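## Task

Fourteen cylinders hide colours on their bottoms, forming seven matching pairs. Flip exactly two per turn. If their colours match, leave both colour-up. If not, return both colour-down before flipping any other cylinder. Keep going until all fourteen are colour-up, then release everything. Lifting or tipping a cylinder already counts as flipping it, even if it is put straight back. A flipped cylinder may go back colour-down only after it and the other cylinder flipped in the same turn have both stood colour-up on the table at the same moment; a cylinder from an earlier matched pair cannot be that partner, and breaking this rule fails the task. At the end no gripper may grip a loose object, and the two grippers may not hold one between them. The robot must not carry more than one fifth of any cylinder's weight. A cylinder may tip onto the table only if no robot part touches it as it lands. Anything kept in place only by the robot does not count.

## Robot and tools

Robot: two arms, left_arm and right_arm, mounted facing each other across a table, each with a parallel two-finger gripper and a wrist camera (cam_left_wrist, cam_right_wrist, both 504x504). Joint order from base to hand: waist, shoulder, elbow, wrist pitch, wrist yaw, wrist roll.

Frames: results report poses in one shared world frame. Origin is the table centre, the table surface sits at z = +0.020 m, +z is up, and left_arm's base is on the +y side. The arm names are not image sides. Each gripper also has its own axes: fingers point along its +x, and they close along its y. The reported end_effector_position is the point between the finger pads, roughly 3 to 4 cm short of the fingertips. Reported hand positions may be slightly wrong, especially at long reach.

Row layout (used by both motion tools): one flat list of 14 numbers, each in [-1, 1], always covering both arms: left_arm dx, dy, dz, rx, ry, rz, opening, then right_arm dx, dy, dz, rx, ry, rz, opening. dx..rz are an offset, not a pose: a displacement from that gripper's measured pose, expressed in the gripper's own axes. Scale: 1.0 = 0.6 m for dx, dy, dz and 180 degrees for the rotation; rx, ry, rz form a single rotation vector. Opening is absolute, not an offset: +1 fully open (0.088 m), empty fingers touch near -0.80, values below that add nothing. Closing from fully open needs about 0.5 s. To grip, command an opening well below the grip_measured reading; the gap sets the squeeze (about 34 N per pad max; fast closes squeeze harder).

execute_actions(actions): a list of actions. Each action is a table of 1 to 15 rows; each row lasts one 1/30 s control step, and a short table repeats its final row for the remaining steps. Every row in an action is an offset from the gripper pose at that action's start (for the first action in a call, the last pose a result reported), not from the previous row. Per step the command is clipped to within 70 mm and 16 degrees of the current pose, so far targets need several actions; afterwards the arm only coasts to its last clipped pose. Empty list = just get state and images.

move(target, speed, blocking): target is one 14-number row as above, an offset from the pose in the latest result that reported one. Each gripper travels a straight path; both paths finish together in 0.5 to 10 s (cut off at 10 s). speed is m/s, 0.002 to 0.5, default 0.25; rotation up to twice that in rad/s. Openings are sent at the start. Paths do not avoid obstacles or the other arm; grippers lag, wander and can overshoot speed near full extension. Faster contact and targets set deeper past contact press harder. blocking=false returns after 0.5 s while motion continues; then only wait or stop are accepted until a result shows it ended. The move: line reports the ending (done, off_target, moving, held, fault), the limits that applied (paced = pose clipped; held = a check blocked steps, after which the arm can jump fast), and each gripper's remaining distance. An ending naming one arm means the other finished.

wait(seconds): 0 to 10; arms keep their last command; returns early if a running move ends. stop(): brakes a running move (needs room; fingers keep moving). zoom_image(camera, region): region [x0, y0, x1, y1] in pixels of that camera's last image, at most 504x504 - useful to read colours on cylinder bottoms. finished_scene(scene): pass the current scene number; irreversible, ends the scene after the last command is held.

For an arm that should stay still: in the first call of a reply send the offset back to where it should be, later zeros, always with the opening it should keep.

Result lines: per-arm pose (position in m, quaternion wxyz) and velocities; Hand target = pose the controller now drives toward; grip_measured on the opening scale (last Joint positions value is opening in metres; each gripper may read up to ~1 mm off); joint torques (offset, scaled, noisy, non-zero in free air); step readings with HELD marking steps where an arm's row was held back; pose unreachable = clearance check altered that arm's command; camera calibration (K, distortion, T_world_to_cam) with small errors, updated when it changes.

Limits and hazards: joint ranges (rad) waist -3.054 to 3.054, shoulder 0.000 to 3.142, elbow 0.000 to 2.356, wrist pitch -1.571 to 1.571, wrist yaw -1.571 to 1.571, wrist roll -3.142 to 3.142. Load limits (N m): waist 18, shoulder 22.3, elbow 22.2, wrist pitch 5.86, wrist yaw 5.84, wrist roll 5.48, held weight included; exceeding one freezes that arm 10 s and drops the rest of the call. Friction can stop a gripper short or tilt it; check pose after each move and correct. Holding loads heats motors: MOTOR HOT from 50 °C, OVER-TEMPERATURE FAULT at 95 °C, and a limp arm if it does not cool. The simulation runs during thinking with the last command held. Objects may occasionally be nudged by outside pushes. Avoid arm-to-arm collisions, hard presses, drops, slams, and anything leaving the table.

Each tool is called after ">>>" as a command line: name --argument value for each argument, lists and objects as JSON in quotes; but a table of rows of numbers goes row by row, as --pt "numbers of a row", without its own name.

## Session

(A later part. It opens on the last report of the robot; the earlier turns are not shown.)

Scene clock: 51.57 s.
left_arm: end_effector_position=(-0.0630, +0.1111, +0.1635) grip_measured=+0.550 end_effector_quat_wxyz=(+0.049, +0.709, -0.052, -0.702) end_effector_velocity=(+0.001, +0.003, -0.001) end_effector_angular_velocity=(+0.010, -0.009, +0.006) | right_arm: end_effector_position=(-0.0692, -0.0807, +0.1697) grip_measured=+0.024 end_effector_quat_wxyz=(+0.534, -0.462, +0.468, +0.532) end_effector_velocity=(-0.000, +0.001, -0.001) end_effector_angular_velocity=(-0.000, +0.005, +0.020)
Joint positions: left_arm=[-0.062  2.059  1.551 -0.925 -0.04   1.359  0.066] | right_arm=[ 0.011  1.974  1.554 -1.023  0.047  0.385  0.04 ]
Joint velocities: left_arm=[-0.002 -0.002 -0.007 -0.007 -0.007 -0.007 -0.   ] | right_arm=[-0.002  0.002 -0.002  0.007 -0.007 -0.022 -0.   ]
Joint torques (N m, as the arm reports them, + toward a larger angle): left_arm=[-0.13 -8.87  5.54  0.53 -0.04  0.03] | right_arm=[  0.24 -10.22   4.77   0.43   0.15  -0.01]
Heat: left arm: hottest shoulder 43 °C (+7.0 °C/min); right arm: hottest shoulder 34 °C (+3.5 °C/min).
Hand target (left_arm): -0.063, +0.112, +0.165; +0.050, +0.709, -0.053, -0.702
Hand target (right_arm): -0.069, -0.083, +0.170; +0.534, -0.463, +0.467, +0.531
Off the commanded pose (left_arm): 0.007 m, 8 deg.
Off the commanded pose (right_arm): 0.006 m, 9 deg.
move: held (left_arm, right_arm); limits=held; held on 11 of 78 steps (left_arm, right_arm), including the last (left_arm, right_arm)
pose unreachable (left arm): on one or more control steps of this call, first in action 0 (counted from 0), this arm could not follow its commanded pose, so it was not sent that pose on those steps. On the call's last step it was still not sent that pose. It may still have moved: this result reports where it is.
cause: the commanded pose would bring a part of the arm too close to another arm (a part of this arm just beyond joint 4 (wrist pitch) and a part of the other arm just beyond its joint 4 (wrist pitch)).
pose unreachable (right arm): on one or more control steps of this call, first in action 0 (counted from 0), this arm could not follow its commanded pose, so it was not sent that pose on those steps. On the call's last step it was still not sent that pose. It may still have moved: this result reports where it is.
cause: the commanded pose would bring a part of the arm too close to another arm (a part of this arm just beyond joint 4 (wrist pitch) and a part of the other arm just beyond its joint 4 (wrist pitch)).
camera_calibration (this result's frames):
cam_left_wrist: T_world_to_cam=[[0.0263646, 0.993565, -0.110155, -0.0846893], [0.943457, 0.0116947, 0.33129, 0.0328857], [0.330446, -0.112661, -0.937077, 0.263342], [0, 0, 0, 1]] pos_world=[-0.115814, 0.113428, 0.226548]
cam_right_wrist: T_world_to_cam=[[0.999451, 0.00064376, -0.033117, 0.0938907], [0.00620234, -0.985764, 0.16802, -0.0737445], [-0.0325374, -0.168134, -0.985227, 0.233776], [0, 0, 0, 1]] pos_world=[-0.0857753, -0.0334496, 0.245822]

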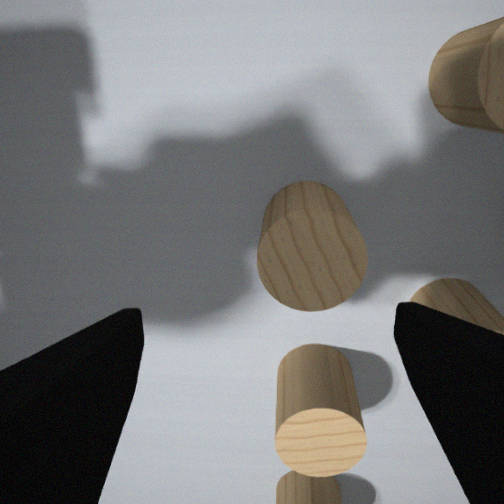

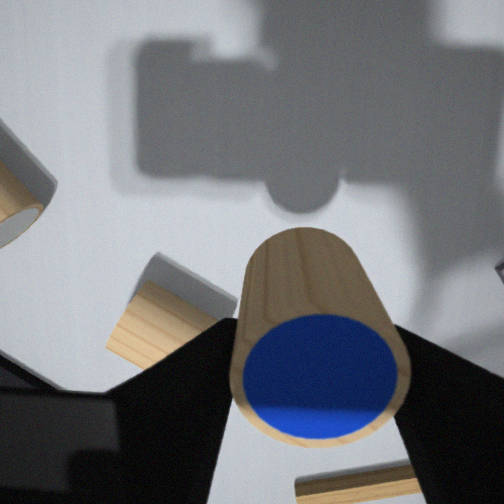

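>>> move --target '[-0.023,-0.198,0.015,0,0,-0.0,0.55,0,0,0,0,0,0,-0.4]' --speed 0.25

>>> move --target '[0,0,0,0,-0.003,-0.0455,0.55,0.014,-0.067,-0.019,0,0.0435,0,-0.4]' --speed 0.2

Scene clock: 56.30 s.
left_arm: end_effector_position=(-0.0719, +0.2301, +0.1585) grip_measured=+0.550 end_effector_quat_wxyz=(+0.044, +0.707, -0.049, -0.704) end_effector_velocity=(+0.001, +0.006, -0.001) end_effector_angular_velocity=(+0.009, -0.008, +0.015) | right_arm: end_effector_position=(-0.0691, -0.0808, +0.1696) grip_measured=+0.024 end_effector_quat_wxyz=(+0.534, -0.462, +0.468, +0.532) end_effector_velocity=(+0.001, -0.002, +0.002) end_effector_angular_velocity=(-0.005, +0.003, +0.020)
Joint positions: left_arm=[-0.18   1.67   1.018 -0.796 -0.048  1.243  0.066] | right_arm=[ 0.011  1.974  1.554 -1.023  0.047  0.385  0.04 ]
Joint velocities: left_arm=[-0.007 -0.012 -0.017 -0.007 -0.007 -0.022 -0.   ] | right_arm=[-0.002 -0.007 -0.002 -0.007 -0.007 -0.022 -0.   ]
Joint torques (N m, as the arm reports them, + toward a larger angle): left_arm=[-0.39 -6.61  5.04  0.64 -0.19 -0.1 ] | right_arm=[ 0.06 -9.57  5.94  0.35  0.04 -0.01]
Heat: left arm: hottest shoulder 44 °C (+7.5 °C/min); right arm: hottest shoulder 35 °C (+4.3 °C/min).
Hand target (left_arm): -0.072, +0.231, +0.160; +0.048, +0.708, -0.052, -0.702
Hand target (right_arm): -0.069, -0.081, +0.170; +0.534, -0.462, +0.468, +0.532
Off the commanded pose (left_arm): 0.002 m, 1 deg.
Off the commanded pose (right_arm): 0.000 m, 0 deg.
move: done
camera_calibration (this result's frames):
cam_left_wrist: T_world_to_cam=[[0.0282473, 0.994678, -0.0990833, -0.205066], [0.944709, 0.00583066, 0.327857, 0.0435511], [0.32669, -0.102866, -0.939517, 0.272864], [0, 0, 0, 1]] pos_world=[-0.124492, 0.231789, 0.221763]
cam_right_wrist: T_world_to_cam=[[0.999456, 0.000632048, -0.0329762, 0.0938259], [0.0061786, -0.985704, 0.168371, -0.0738746], [-0.0323984, -0.168483, -0.985172, 0.23363], [0, 0, 0, 1]] pos_world=[-0.0857491, -0.0335152, 0.245698]

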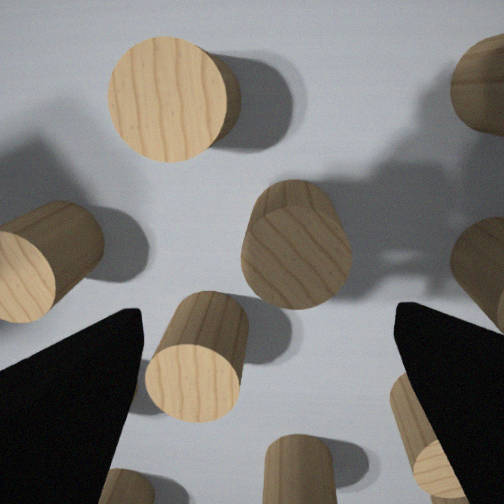

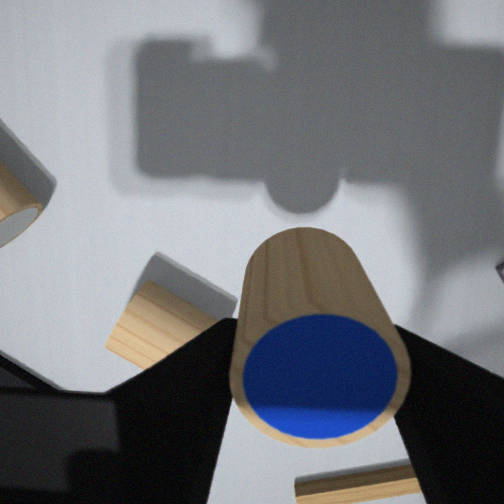

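Scene clock: 57.13 s.
left_arm: end_effector_position=(-0.0711, +0.2319, +0.1583) grip_measured=+0.550 end_effector_quat_wxyz=(-0.004, +0.708, +0.001, -0.706) end_effector_velocity=(+0.001, +0.002, +0.001) end_effector_angular_velocity=(+0.014, -0.012, +0.019) | right_arm: end_effector_position=(-0.0290, -0.0916, +0.1631) grip_measured=+0.024 end_effector_quat_wxyz=(+0.505, -0.493, +0.501, +0.500) end_effector_velocity=(+0.000, -0.009, +0.000) end_effector_angular_velocity=(-0.041, +0.011, +0.034)
Joint positions: left_arm=[-0.156  1.763  1.134 -0.949 -0.     1.263  0.066] | right_arm=[-0.096  1.987  1.554 -1.126  0.     0.285  0.04 ]
Joint velocities: left_arm=[-0.002  0.002  0.007 -0.022 -0.007 -0.022 -0.   ] | right_arm=[-0.002 -0.002 -0.002 -0.037 -0.022 -0.037 -0.   ]
Joint torques (N m, as the arm reports them, + toward a larger angle): left_arm=[ 0.19 -5.09  6.66 -0.02  0.29  0.11] | right_arm=[-0.09 -8.04  6.32 -0.1  -0.13 -0.21]
Heat: left arm: hottest shoulder 44 °C (+7.4 °C/min); right arm: hottest shoulder 35 °C (+4.2 °C/min).
Hand target (left_arm): -0.072, +0.230, +0.159; -0.006, +0.706, +0.002, -0.708
Hand target (right_arm): -0.029, -0.091, +0.160; +0.501, -0.497, +0.503, +0.499
Off the commanded pose (left_arm): 0.002 m, 0 deg.
Off the commanded pose (right_arm): 0.004 m, 1 deg.
move: done
camera_calibration (this result's frames):
cam_left_wrist: T_world_to_cam=[[0.026366, 0.99887, 0.0395352, -0.229922], [0.94549, -0.0377593, 0.323455, 0.0536568], [0.324583, 0.0288519, -0.945417, 0.242869], [0, 0, 0, 1]] pos_world=[-0.123501, 0.224681, 0.221347]
cam_right_wrist: T_world_to_cam=[[0.999452, -0.00827771, -0.032046, 0.052506], [0.00136771, -0.957064, 0.289872, -0.101035], [-0.0330696, -0.289757, -0.956529, 0.210895], [0, 0, 0, 1]] pos_world=[-0.0453648, -0.0351545, 0.232697]

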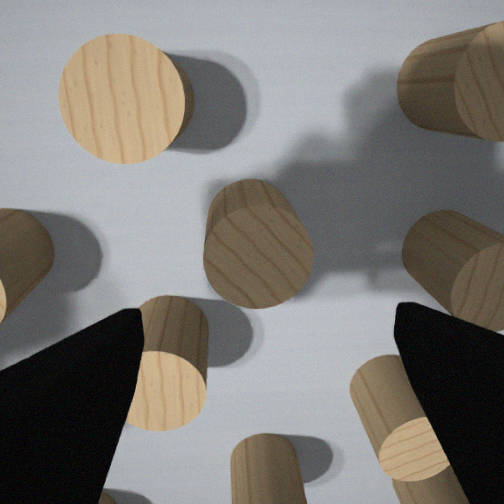

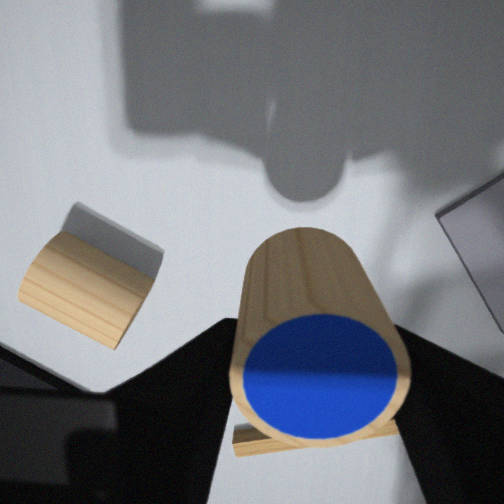

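>>> move --target '[0.138,0,0.005,0,0,0,0.55,0.147,0,0,0,0.005,0,-0.4]' --speed 0.08

>>> move --target '[0,0,0,0,0,0,-0.4,0,0,0,0,0,0,0.6]'

>>> move --target '[-0.14,0,0,0,0,0,-0.4,-0.13,0,0,0,0,0,0.6]' --speed 0.15

Scene clock: 60.63 s.
left_arm: end_effector_position=(-0.0731, +0.2306, +0.0789) grip_measured=+0.550 end_effector_quat_wxyz=(-0.002, +0.707, -0.002, -0.707) end_effector_velocity=(+0.001, +0.003, -0.001) end_effector_angular_velocity=(+0.014, +0.003, +0.010) | right_arm: end_effector_position=(-0.0301, -0.0877, +0.0881) grip_measured=+0.024 end_effector_quat_wxyz=(+0.506, -0.491, +0.500, +0.503) end_effector_velocity=(-0.000, -0.001, -0.001) end_effector_angular_velocity=(+0.000, +0.008, -0.010)
Joint positions: left_arm=[-0.161  1.926  0.98  -0.624 -0.     1.259  0.066] | right_arm=[-0.097  2.088  1.391 -0.855 -0.001  0.284  0.04 ]
Joint velocities: left_arm=[ 0.002  0.002 -0.002 -0.007  0.007 -0.007 -0.   ] | right_arm=[-0.002 -0.002 -0.007  0.007 -0.007  0.007 -0.   ]
Joint torques (N m, as the arm reports them, + toward a larger angle): left_arm=[-0.27 -5.38  4.22  0.44  0.05 -0.08] | right_arm=[ 0.06 -6.96  3.2   1.65 -0.1  -0.03]
Heat: left arm: hottest shoulder 43 °C (+6.0 °C/min); right arm: hottest shoulder 36 °C (+5.0 °C/min).
Hand target (left_arm): -0.073, +0.233, +0.076; -0.004, +0.708, +0.001, -0.706
Hand target (right_arm): -0.029, -0.091, +0.075; +0.501, -0.497, +0.505, +0.496
Off the commanded pose (left_arm): 0.004 m, 1 deg.
Off the commanded pose (right_arm): 0.014 m, 1 deg.
move: off_target (right_arm)
camera_calibration (this result's frames):
cam_left_wrist: T_world_to_cam=[[0.0272354, 0.999141, 0.0312317, -0.224812], [0.94645, -0.0358287, 0.320856, 0.0810707], [0.321699, 0.0208206, -0.946613, 0.170215], [0, 0, 0, 1]] pos_world=[-0.125365, 0.22398, 0.142137]
cam_right_wrist: T_world_to_cam=[[0.99936, -0.00728675, -0.0350219, 0.0516029], [0.0029547, -0.958873, 0.283819, -0.0751199], [-0.0356497, -0.28374, -0.958238, 0.14087], [0, 0, 0, 1]] pos_world=[-0.0463259, -0.0316839, 0.158115]

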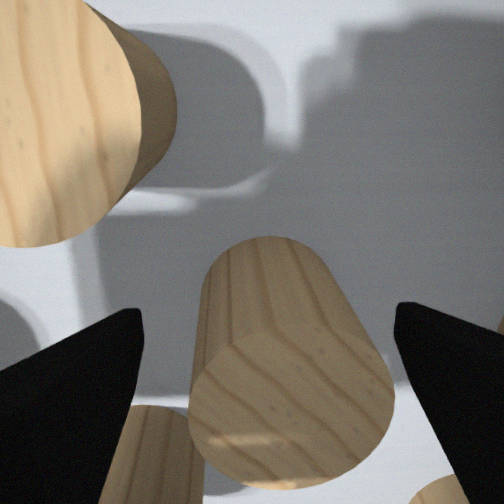

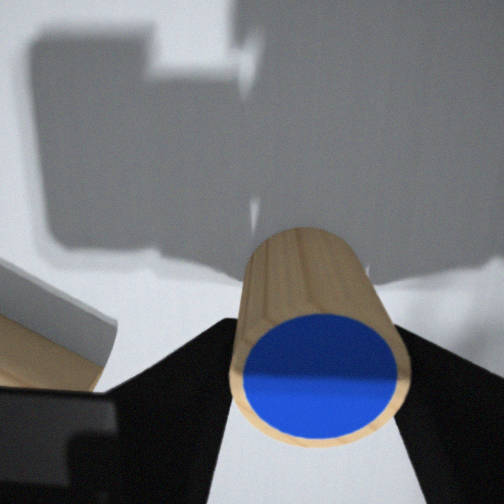

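Scene clock: 61.30 s.
left_arm: end_effector_position=(-0.0730, +0.2306, +0.0789) grip_measured=+0.035 end_effector_quat_wxyz=(-0.002, +0.707, -0.002, -0.707) end_effector_velocity=(+0.001, +0.001, +0.002) end_effector_angular_velocity=(+0.000, -0.008, +0.005) | right_arm: end_effector_position=(-0.0301, -0.0873, +0.0885) grip_measured=+0.598 end_effector_quat_wxyz=(+0.507, -0.490, +0.500, +0.503) end_effector_velocity=(+0.000, -0.002, +0.002) end_effector_angular_velocity=(-0.004, +0.006, +0.005)
Joint positions: left_arm=[-0.161  1.926  0.98  -0.624 -0.001  1.259  0.041] | right_arm=[-0.097  2.087  1.391 -0.854 -0.001  0.285  0.068]
Joint velocities: left_arm=[-0.002 -0.007 -0.002 -0.007 -0.007 -0.007 -0.   ] | right_arm=[-0.002 -0.007 -0.002 -0.007 -0.007 -0.007  0.001]
Joint torques (N m, as the arm reports them, + toward a larger angle): left_arm=[-0.03 -6.13  4.71  0.25  0.09  0.01] | right_arm=[ 0.04 -9.6   5.13  0.02  0.03 -0.01]
Heat: left arm: hottest shoulder 43 °C (+6.1 °C/min); right arm: hottest shoulder 36 °C (+5.1 °C/min).
Hand target (left_arm): -0.073, +0.231, +0.079; -0.002, +0.707, -0.002, -0.707
Hand target (right_arm): -0.030, -0.088, +0.088; +0.506, -0.491, +0.500, +0.502
Off the commanded pose (left_arm): 0.000 m, 0 deg.
Off the commanded pose (right_arm): 0.001 m, 0 deg.
move: done
camera_calibration (this result's frames):
cam_left_wrist: T_world_to_cam=[[0.027212, 0.999148, 0.0310135, -0.224765], [0.946217, -0.0357514, 0.32155, 0.0808766], [0.322385, 0.0205955, -0.946384, 0.170265], [0, 0, 0, 1]] pos_world=[-0.125301, 0.223959, 0.142101]
cam_right_wrist: T_world_to_cam=[[0.999315, -0.00795387, -0.03613, 0.0516945], [0.00253814, -0.959573, 0.281448, -0.0746668], [-0.036908, -0.281347, -0.958896, 0.141629], [0, 0, 0, 1]] pos_world=[-0.0462423, -0.0313901, 0.15869]

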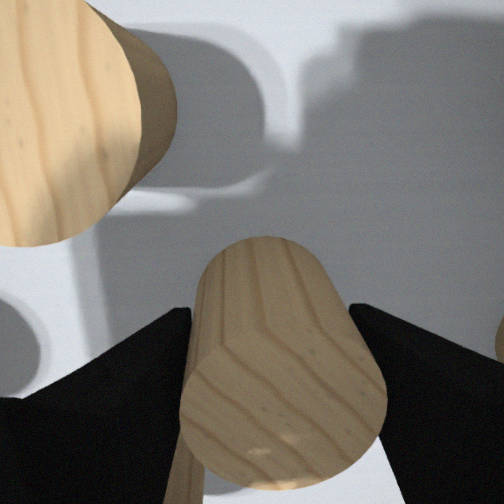

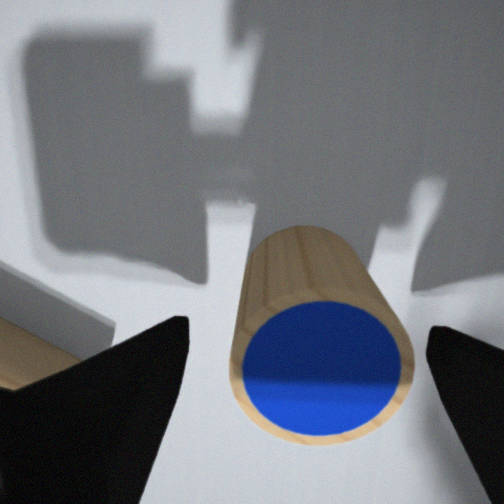

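Scene clock: 62.30 s.
left_arm: end_effector_position=(-0.0720, +0.2335, +0.1567) grip_measured=+0.034 end_effector_quat_wxyz=(-0.008, +0.709, +0.004, -0.705) end_effector_velocity=(+0.001, +0.001, +0.004) end_effector_angular_velocity=(+0.005, -0.009, -0.010) | right_arm: end_effector_position=(-0.0290, -0.0912, +0.1607) grip_measured=+0.600 end_effector_quat_wxyz=(+0.504, -0.495, +0.503, +0.498) end_effector_velocity=(-0.001, +0.003, +0.005) end_effector_angular_velocity=(+0.010, +0.010, +0.005)
Joint positions: left_arm=[-0.161  1.769  1.134 -0.954 -0.001  1.259  0.041] | right_arm=[-0.097  1.996  1.557 -1.127 -0.001  0.285  0.068]
Joint velocities: left_arm=[-0.002 -0.002  0.012 -0.022 -0.007  0.007  0.   ] | right_arm=[-0.002 -0.002  0.017 -0.007 -0.007 -0.007  0.   ]
Joint torques (N m, as the arm reports them, + toward a larger angle): left_arm=[-0.27 -7.03  6.65 -0.04  0.02 -0.04] | right_arm=[  0.04 -10.21   6.94  -0.03   0.01  -0.02]
Heat: left arm: hottest shoulder 43 °C (+6.1 °C/min); right arm: hottest shoulder 36 °C (+5.1 °C/min).
Hand target (left_arm): -0.074, +0.231, +0.163; -0.002, +0.707, -0.002, -0.707
Hand target (right_arm): -0.030, -0.089, +0.167; +0.507, -0.490, +0.500, +0.503
Off the commanded pose (left_arm): 0.007 m, 1 deg.
Off the commanded pose (right_arm): 0.006 m, 1 deg.
move: done
camera_calibration (this result's frames):
cam_left_wrist: T_world_to_cam=[[0.026973, 0.998421, 0.0492742, -0.232811], [0.944288, -0.0416229, 0.326477, 0.0555192], [0.328012, 0.037723, -0.94392, 0.239555], [0, 0, 0, 1]] pos_world=[-0.124724, 0.225717, 0.219467]
cam_right_wrist: T_world_to_cam=[[0.999464, -0.00848919, -0.0316106, 0.0524018], [0.00126875, -0.955005, 0.296586, -0.100821], [-0.0327061, -0.296468, -0.954483, 0.207777], [0, 0, 0, 1]] pos_world=[-0.0454503, -0.0342403, 0.229878]

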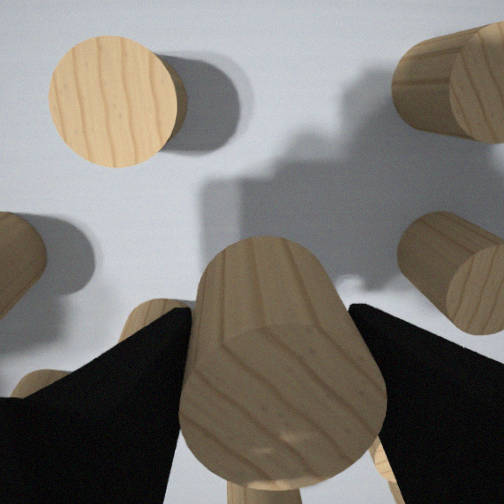

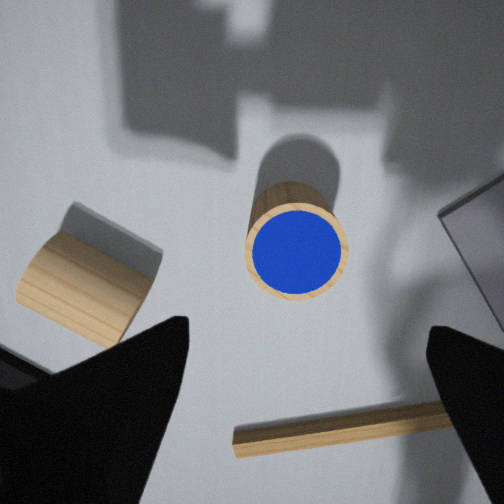

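>>> move --target '[-0.105,0.312,-0.047,0,0,0.507,-0.4,-0.084,0.025,-0.032,0,-0.499,0,1]' --speed 0.35

Scene clock: 68.47 s.
left_arm: end_effector_position=(-0.0458, +0.0481, +0.2166) grip_measured=+0.033 end_effector_quat_wxyz=(+0.495, +0.500, -0.505, -0.500) end_effector_velocity=(+0.000, +0.001, -0.003) end_effector_angular_velocity=(+0.002, -0.008, +0.005) | right_arm: end_effector_position=(-0.0442, -0.1091, +0.2179) grip_measured=+1.000 end_effector_quat_wxyz=(+0.709, +0.016, +0.005, +0.705) end_effector_velocity=(-0.000, +0.000, +0.005) end_effector_angular_velocity=(+0.036, +0.014, +0.005)
Joint positions: left_arm=[-0.046  2.081  0.725  1.354 -0.193  1.58   0.041] | right_arm=[0.173 1.742 0.316 1.442 0.547 0.021 0.088]
Joint velocities: left_arm=[-0.002  0.007 -0.002  0.007 -0.007  0.007 -0.   ] | right_arm=[-0.002  0.022 -0.002  0.066 -0.007 -0.007  0.   ]
Joint torques (N m, as the arm reports them, + toward a larger angle): left_arm=[ 0.17 -6.21  5.54  2.11  0.19  0.07] | right_arm=[ 0.3  -4.43  2.45  1.87  0.12 -0.18]
Heat: left arm: hottest shoulder 43 °C (+6.1 °C/min); right arm: hottest shoulder 37 °C (+6.1 °C/min).
Hand target (left_arm): -0.046, +0.046, +0.218; +0.496, +0.498, -0.508, -0.499
Hand target (right_arm): -0.044, -0.111, +0.212; +0.709, +0.005, +0.005, +0.705
Off the commanded pose (left_arm): 0.003 m, 0 deg.
Off the commanded pose (right_arm): 0.007 m, 2 deg.
move: done
camera_calibration (this result's frames):
cam_left_wrist: T_world_to_cam=[[0.0316013, 0.033405, -0.998942, 0.222282], [0.949336, 0.311648, 0.0404536, 0.0485879], [0.31267, -0.94961, -0.0218641, 0.141589], [0, 0, 0, 1]] pos_world=[-0.0974211, 0.111887, 0.223177]
cam_right_wrist: T_world_to_cam=[[0.999432, 0.0236805, -0.0239912, 0.0710366], [-0.0162056, -0.286545, -0.95793, 0.210696], [-0.0295589, 0.957774, -0.285998, 0.247935], [0, 0, 0, 1]] pos_world=[-0.0602531, -0.178774, 0.274445]

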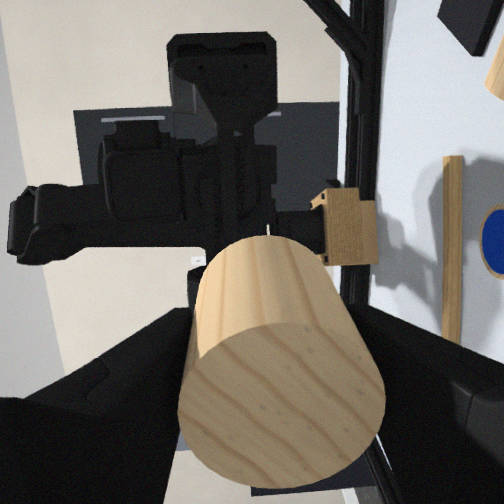

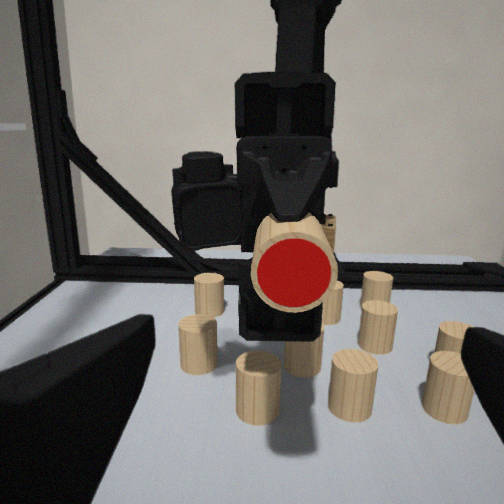

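>>> move --target '[0,0,0,0,0,0,-0.4,0.1735,0,-0.0115,0,0.005,0,1]' --speed 0.15

>>> move --target '[0,0,0,0,0,0,-0.4,0,0,0,0,0,0,-0.4]'

Scene clock: 72.00 s.
left_arm: end_effector_position=(-0.0456, +0.0480, +0.2164) grip_measured=+0.033 end_effector_quat_wxyz=(+0.495, +0.500, -0.505, -0.500) end_effector_velocity=(+0.002, -0.000, +0.000) end_effector_angular_velocity=(+0.002, +0.007, +0.020) | right_arm: end_effector_position=(-0.0439, -0.0080, +0.2159) grip_measured=+1.000 end_effector_quat_wxyz=(+0.709, +0.011, +0.007, +0.705) end_effector_velocity=(-0.001, +0.002, -0.002) end_effector_angular_velocity=(-0.007, -0.010, +0.005)
Joint positions: left_arm=[-0.046  2.082  0.726  1.355 -0.193  1.581  0.041] | right_arm=[0.008 1.968 0.692 1.282 0.382 0.023 0.088]
Joint velocities: left_arm=[-0.002 -0.002  0.002 -0.007 -0.022 -0.007 -0.   ] | right_arm=[-0.002  0.007  0.007 -0.007 -0.007 -0.007  0.   ]
Joint torques (N m, as the arm reports them, + toward a larger angle): left_arm=[ 0.01 -6.96  4.54  1.69  0.   -0.05] | right_arm=[-0.23 -6.78  5.41  1.56 -0.07  0.16]
Heat: left arm: hottest shoulder 43 °C (+5.0 °C/min); right arm: hottest shoulder 37 °C (+6.1 °C/min).
Hand target (left_arm): -0.046, +0.048, +0.217; +0.495, +0.500, -0.504, -0.500
Hand target (right_arm): -0.044, -0.005, +0.212; +0.709, +0.010, +0.010, +0.705
Off the commanded pose (left_arm): 0.000 m, 0 deg.
Off the commanded pose (right_arm): 0.005 m, 0 deg.
move: done
camera_calibration (this result's frames):
cam_left_wrist: T_world_to_cam=[[0.0319696, 0.0334134, -0.99893, 0.222062], [0.949202, 0.31201, 0.0408146, 0.048378], [0.31304, -0.949491, -0.0217412, 0.141409], [0, 0, 0, 1]] pos_world=[-0.0972864, 0.111752, 0.222925]
cam_right_wrist: T_world_to_cam=[[0.99953, 0.0235012, -0.0196994, 0.0673928], [-0.011898, -0.294866, -0.955464, 0.237336], [-0.0282632, 0.955249, -0.294448, 0.152322], [0, 0, 0, 1]] pos_world=[-0.0602322, -0.0771072, 0.272945]

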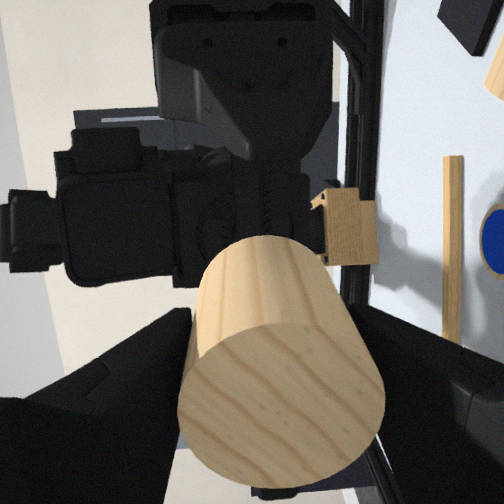

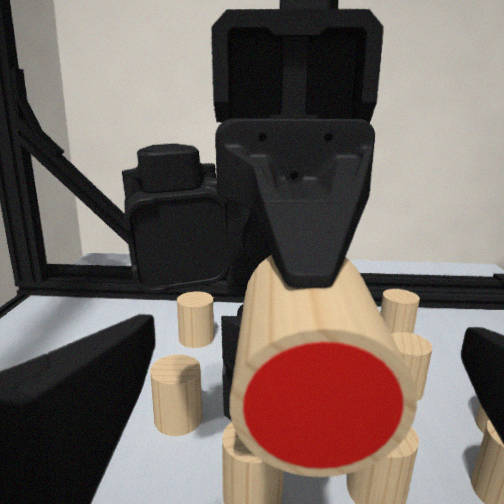

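Scene clock: 72.50 s.
left_arm: end_effector_position=(-0.0459, +0.0481, +0.2164) grip_measured=+0.033 end_effector_quat_wxyz=(+0.494, +0.500, -0.505, -0.500) end_effector_velocity=(+0.000, +0.001, -0.003) end_effector_angular_velocity=(+0.012, +0.005, +0.005) | right_arm: end_effector_position=(-0.0436, -0.0079, +0.2157) grip_measured=+0.025 end_effector_quat_wxyz=(+0.709, +0.011, +0.007, +0.705) end_effector_velocity=(-0.002, -0.000, +0.002) end_effector_angular_velocity=(+0.007, -0.005, +0.019)
Joint positions: left_arm=[-0.046  2.082  0.726  1.355 -0.192  1.581  0.041] | right_arm=[0.007 1.968 0.692 1.282 0.382 0.023 0.04 ]
Joint velocities: left_arm=[-0.002  0.002 -0.002 -0.007 -0.007 -0.007 -0.   ] | right_arm=[-0.002 -0.002 -0.002  0.007 -0.022 -0.007  0.   ]
Joint torques (N m, as the arm reports them, + toward a larger angle): left_arm=[-0.08 -6.98  4.47  1.77 -0.04 -0.05] | right_arm=[ 0.08 -8.09  4.34  1.81 -0.02 -0.02]
Heat: left arm: hottest shoulder 43 °C (+5.0 °C/min); right arm: hottest shoulder 37 °C (+6.0 °C/min).
Hand target (left_arm): -0.046, +0.048, +0.216; +0.495, +0.500, -0.505, -0.500
Hand target (right_arm): -0.044, -0.008, +0.216; +0.709, +0.011, +0.007, +0.705
Off the commanded pose (left_arm): 0.000 m, 0 deg.
Off the commanded pose (right_arm): 0.000 m, 0 deg.
move: done
camera_calibration (this result's frames):
cam_left_wrist: T_world_to_cam=[[0.0320067, 0.033377, -0.99893, 0.222074], [0.949558, 0.310923, 0.0408136, 0.048718], [0.311953, -0.949849, -0.0217418, 0.141494], [0, 0, 0, 1]] pos_world=[-0.097508, 0.111838, 0.222925]
cam_right_wrist: T_world_to_cam=[[0.999559, 0.0223503, -0.0195719, 0.0670717], [-0.0121059, -0.295193, -0.955361, 0.237161], [-0.0271301, 0.955176, -0.294792, 0.152353], [0, 0, 0, 1]] pos_world=[-0.0600377, -0.0770148, 0.2728]

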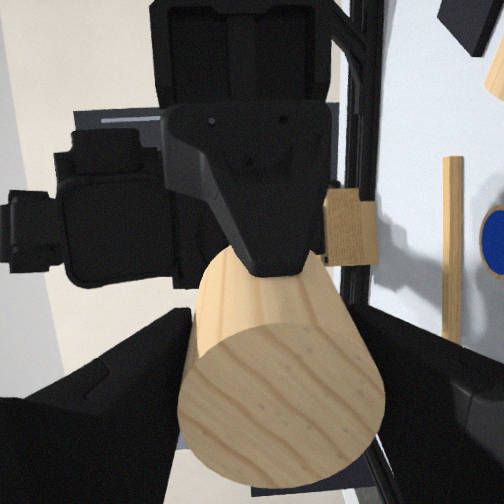

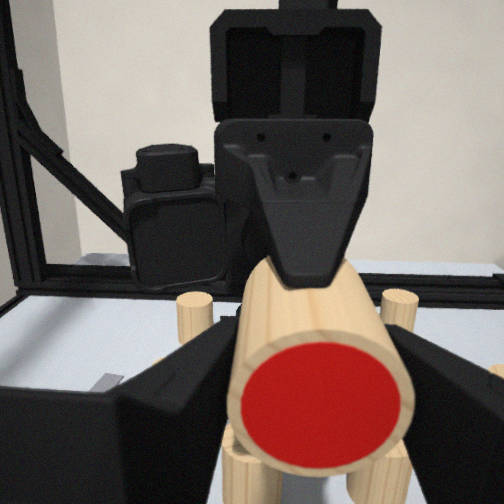

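>>> move --target '[0,0,0,0,0,0,1,0,0,0,0,0,0,-0.4]'

>>> move --target '[0,0,0,0,0,0,1,-0.14,0,0,0,0,0,-0.4]' --speed 0.2

>>> move --target '[0,0,0,0,0,0,1,-0.08,-0.023,-0.092,0,0.505,0,-0.4]' --speed 0.35

Scene clock: 76.53 s.
left_arm: end_effector_position=(-0.0459, +0.0481, +0.2164) grip_measured=+1.000 end_effector_quat_wxyz=(+0.494, +0.500, -0.505, -0.500) end_effector_velocity=(+0.002, +0.000, -0.003) end_effector_angular_velocity=(+0.012, +0.005, +0.010) | right_arm: end_effector_position=(-0.0434, -0.0079, +0.2157) grip_measured=+0.024 end_effector_quat_wxyz=(+0.710, +0.011, +0.007, +0.705) end_effector_velocity=(-0.002, -0.001, +0.004) end_effector_angular_velocity=(+0.011, +0.012, +0.010)
Joint positions: left_arm=[-0.046  2.082  0.726  1.355 -0.192  1.581  0.088] | right_arm=[0.007 1.968 0.692 1.282 0.382 0.023 0.04 ]
Joint velocities: left_arm=[ 0.002  0.002 -0.002 -0.007 -0.007 -0.007  0.   ] | right_arm=[ 0.002 -0.007 -0.002  0.007 -0.007  0.007 -0.   ]
Joint torques (N m, as the arm reports them, + toward a larger angle): left_arm=[-0.13 -7.    4.53  1.74 -0.02 -0.02] | right_arm=[ 0.09 -8.03  4.36  1.81  0.01 -0.01]
Heat: left arm: hottest shoulder 43 °C (+5.1 °C/min); right arm: hottest shoulder 37 °C (+6.1 °C/min).
Hand target (left_arm): -0.046, +0.048, +0.216; +0.495, +0.500, -0.505, -0.500
Hand target (right_arm): -0.043, -0.008, +0.216; +0.709, +0.011, +0.007, +0.705
Off the commanded pose (left_arm): 0.000 m, 0 deg.
Off the commanded pose (right_arm): 0.000 m, 0 deg.
move: done
camera_calibration (this result's frames):
cam_left_wrist: T_world_to_cam=[[0.0320067, 0.033377, -0.99893, 0.222074], [0.949558, 0.310923, 0.0408136, 0.048718], [0.311953, -0.949849, -0.0217418, 0.141494], [0, 0, 0, 1]] pos_world=[-0.097508, 0.111838, 0.222925]
cam_right_wrist: T_world_to_cam=[[0.999567, 0.021969, -0.0195719, 0.0668978], [-0.0122185, -0.295189, -0.955361, 0.237172], [-0.0267657, 0.955186, -0.294792, 0.152332], [0, 0, 0, 1]] pos_world=[-0.0598937, -0.0769644, 0.2728]

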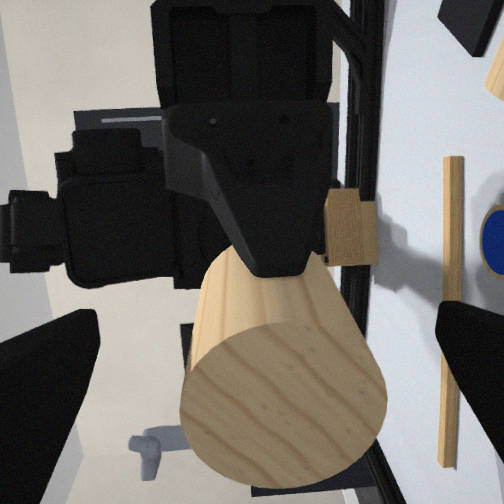

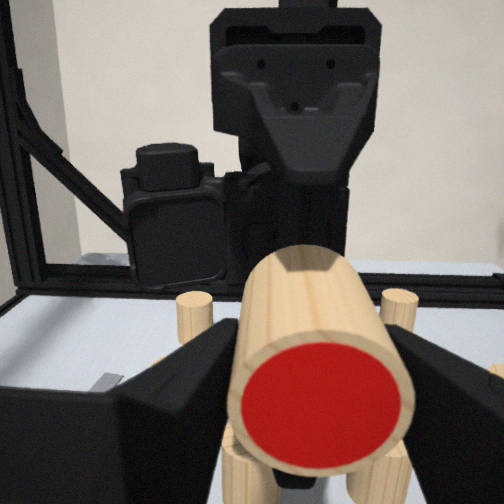

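Scene clock: 77.47 s.
left_arm: end_effector_position=(-0.0459, +0.0481, +0.2164) grip_measured=+1.000 end_effector_quat_wxyz=(+0.494, +0.500, -0.505, -0.500) end_effector_velocity=(-0.002, -0.000, +0.003) end_effector_angular_velocity=(-0.012, +0.010, +0.000) | right_arm: end_effector_position=(-0.0446, -0.0891, +0.2140) grip_measured=+0.024 end_effector_quat_wxyz=(+0.709, +0.009, +0.008, +0.705) end_effector_velocity=(-0.001, -0.002, -0.001) end_effector_angular_velocity=(-0.006, +0.004, +0.010)
Joint positions: left_arm=[-0.046  2.082  0.726  1.355 -0.192  1.581  0.088] | right_arm=[0.133 1.794 0.386 1.41  0.508 0.023 0.04 ]
Joint velocities: left_arm=[-0.007 -0.002  0.002  0.007 -0.007 -0.007  0.   ] | right_arm=[ 0.002 -0.007 -0.007 -0.007 -0.007  0.007 -0.   ]
Joint torques (N m, as the arm reports them, + toward a larger angle): left_arm=[-0.15 -6.95  4.57  1.75  0.   -0.04] | right_arm=[ 0.23 -7.19  2.65  2.06  0.13 -0.01]
Heat: left arm: hottest shoulder 43 °C (+5.0 °C/min); right arm: hottest shoulder 37 °C (+6.0 °C/min).
Hand target (left_arm): -0.046, +0.048, +0.216; +0.494, +0.500, -0.505, -0.500
Hand target (right_arm): -0.044, -0.092, +0.216; +0.710, +0.011, +0.007, +0.705
Off the commanded pose (left_arm): 0.000 m, 0 deg.
Off the commanded pose (right_arm): 0.003 m, 0 deg.
move: done
camera_calibration (this result's frames):
cam_left_wrist: T_world_to_cam=[[0.0320067, 0.033377, -0.99893, 0.222074], [0.949558, 0.310923, 0.0408136, 0.048718], [0.311953, -0.949849, -0.0217418, 0.141494], [0, 0, 0, 1]] pos_world=[-0.097508, 0.111838, 0.222925]
cam_right_wrist: T_world_to_cam=[[0.999573, 0.0226628, -0.0184716, 0.0696649], [-0.010863, -0.298683, -0.954291, 0.210996], [-0.0271441, 0.954083, -0.298309, 0.230026], [0, 0, 0, 1]] pos_world=[-0.0610993, -0.158021, 0.271257]

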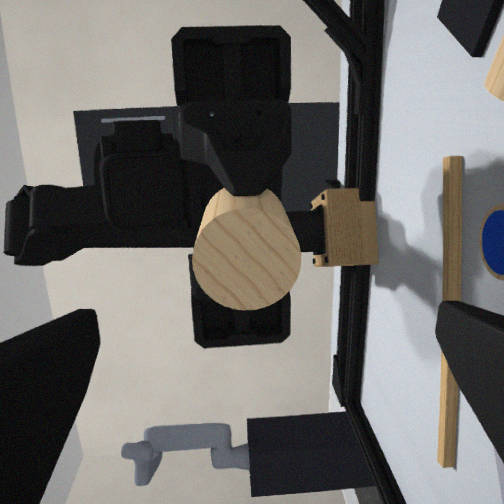

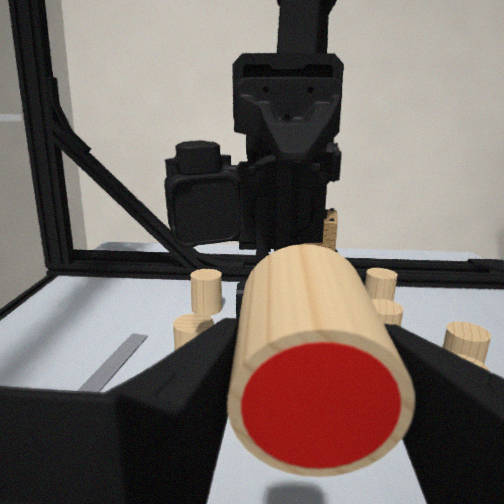

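Scene clock: 80.23 s.
left_arm: end_effector_position=(-0.0459, +0.0481, +0.2162) grip_measured=+1.000 end_effector_quat_wxyz=(+0.494, +0.500, -0.505, -0.501) end_effector_velocity=(+0.000, +0.001, -0.001) end_effector_angular_velocity=(+0.007, +0.020, +0.005) | right_arm: end_effector_position=(-0.0318, -0.1390, +0.1590) grip_measured=+0.024 end_effector_quat_wxyz=(+0.500, -0.495, +0.509, +0.497) end_effector_velocity=(-0.002, +0.001, +0.002) end_effector_angular_velocity=(+0.000, +0.008, +0.010)
Joint positions: left_arm=[-0.046  2.083  0.726  1.355 -0.192  1.581  0.088] | right_arm=[-0.056  1.837  1.333 -1.071 -0.013  0.33   0.04 ]
Joint velocities: left_arm=[-0.002 -0.002 -0.002 -0.007 -0.007 -0.022  0.   ] | right_arm=[ 0.002  0.002  0.012 -0.007 -0.007 -0.007 -0.   ]
Joint torques (N m, as the arm reports them, + toward a larger angle): left_arm=[ 0.01 -6.9   4.58  1.75  0.   -0.03] | right_arm=[-0.3  -6.81  6.9  -0.12 -0.12 -0.21]
Heat: left arm: hottest shoulder 43 °C (+4.0 °C/min); right arm: hottest shoulder 37 °C (+6.0 °C/min).
Hand target (left_arm): -0.046, +0.048, +0.216; +0.494, +0.500, -0.505, -0.501
Hand target (right_arm): -0.032, -0.137, +0.158; +0.497, -0.497, +0.510, +0.496
Off the commanded pose (left_arm): 0.000 m, 0 deg.
Off the commanded pose (right_arm): 0.002 m, 1 deg.
move: done
camera_calibration (this result's frames):
cam_left_wrist: T_world_to_cam=[[0.0320835, 0.0337502, -0.998915, 0.221883], [0.949555, 0.310908, 0.0410028, 0.0486854], [0.311955, -0.949841, -0.0220727, 0.141561], [0, 0, 0, 1]] pos_world=[-0.0975088, 0.111835, 0.222771]
cam_right_wrist: T_world_to_cam=[[0.999102, -0.012706, -0.0404299, 0.0555053], [0.000339336, -0.951568, 0.307438, -0.147254], [-0.0423781, -0.307175, -0.950709, 0.189502], [0, 0, 0, 1]] pos_world=[-0.0473747, -0.0812061, 0.227677]

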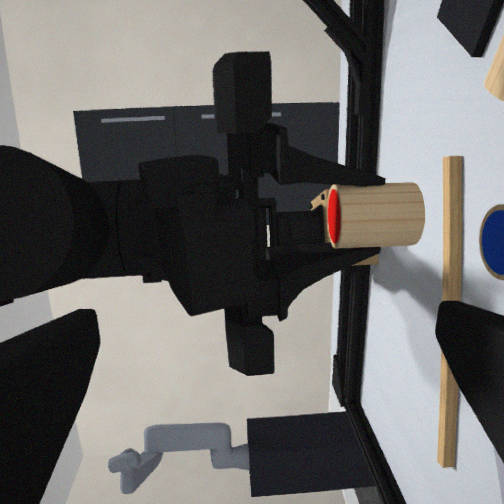

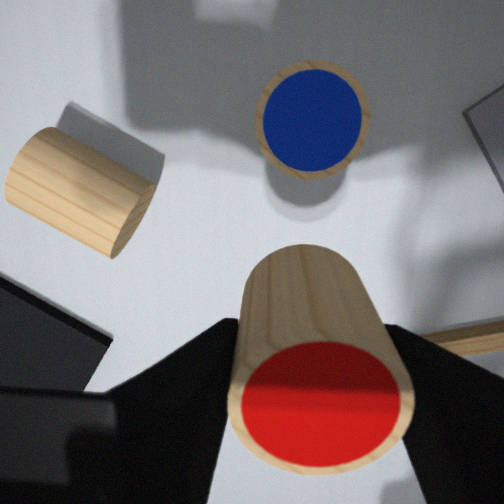

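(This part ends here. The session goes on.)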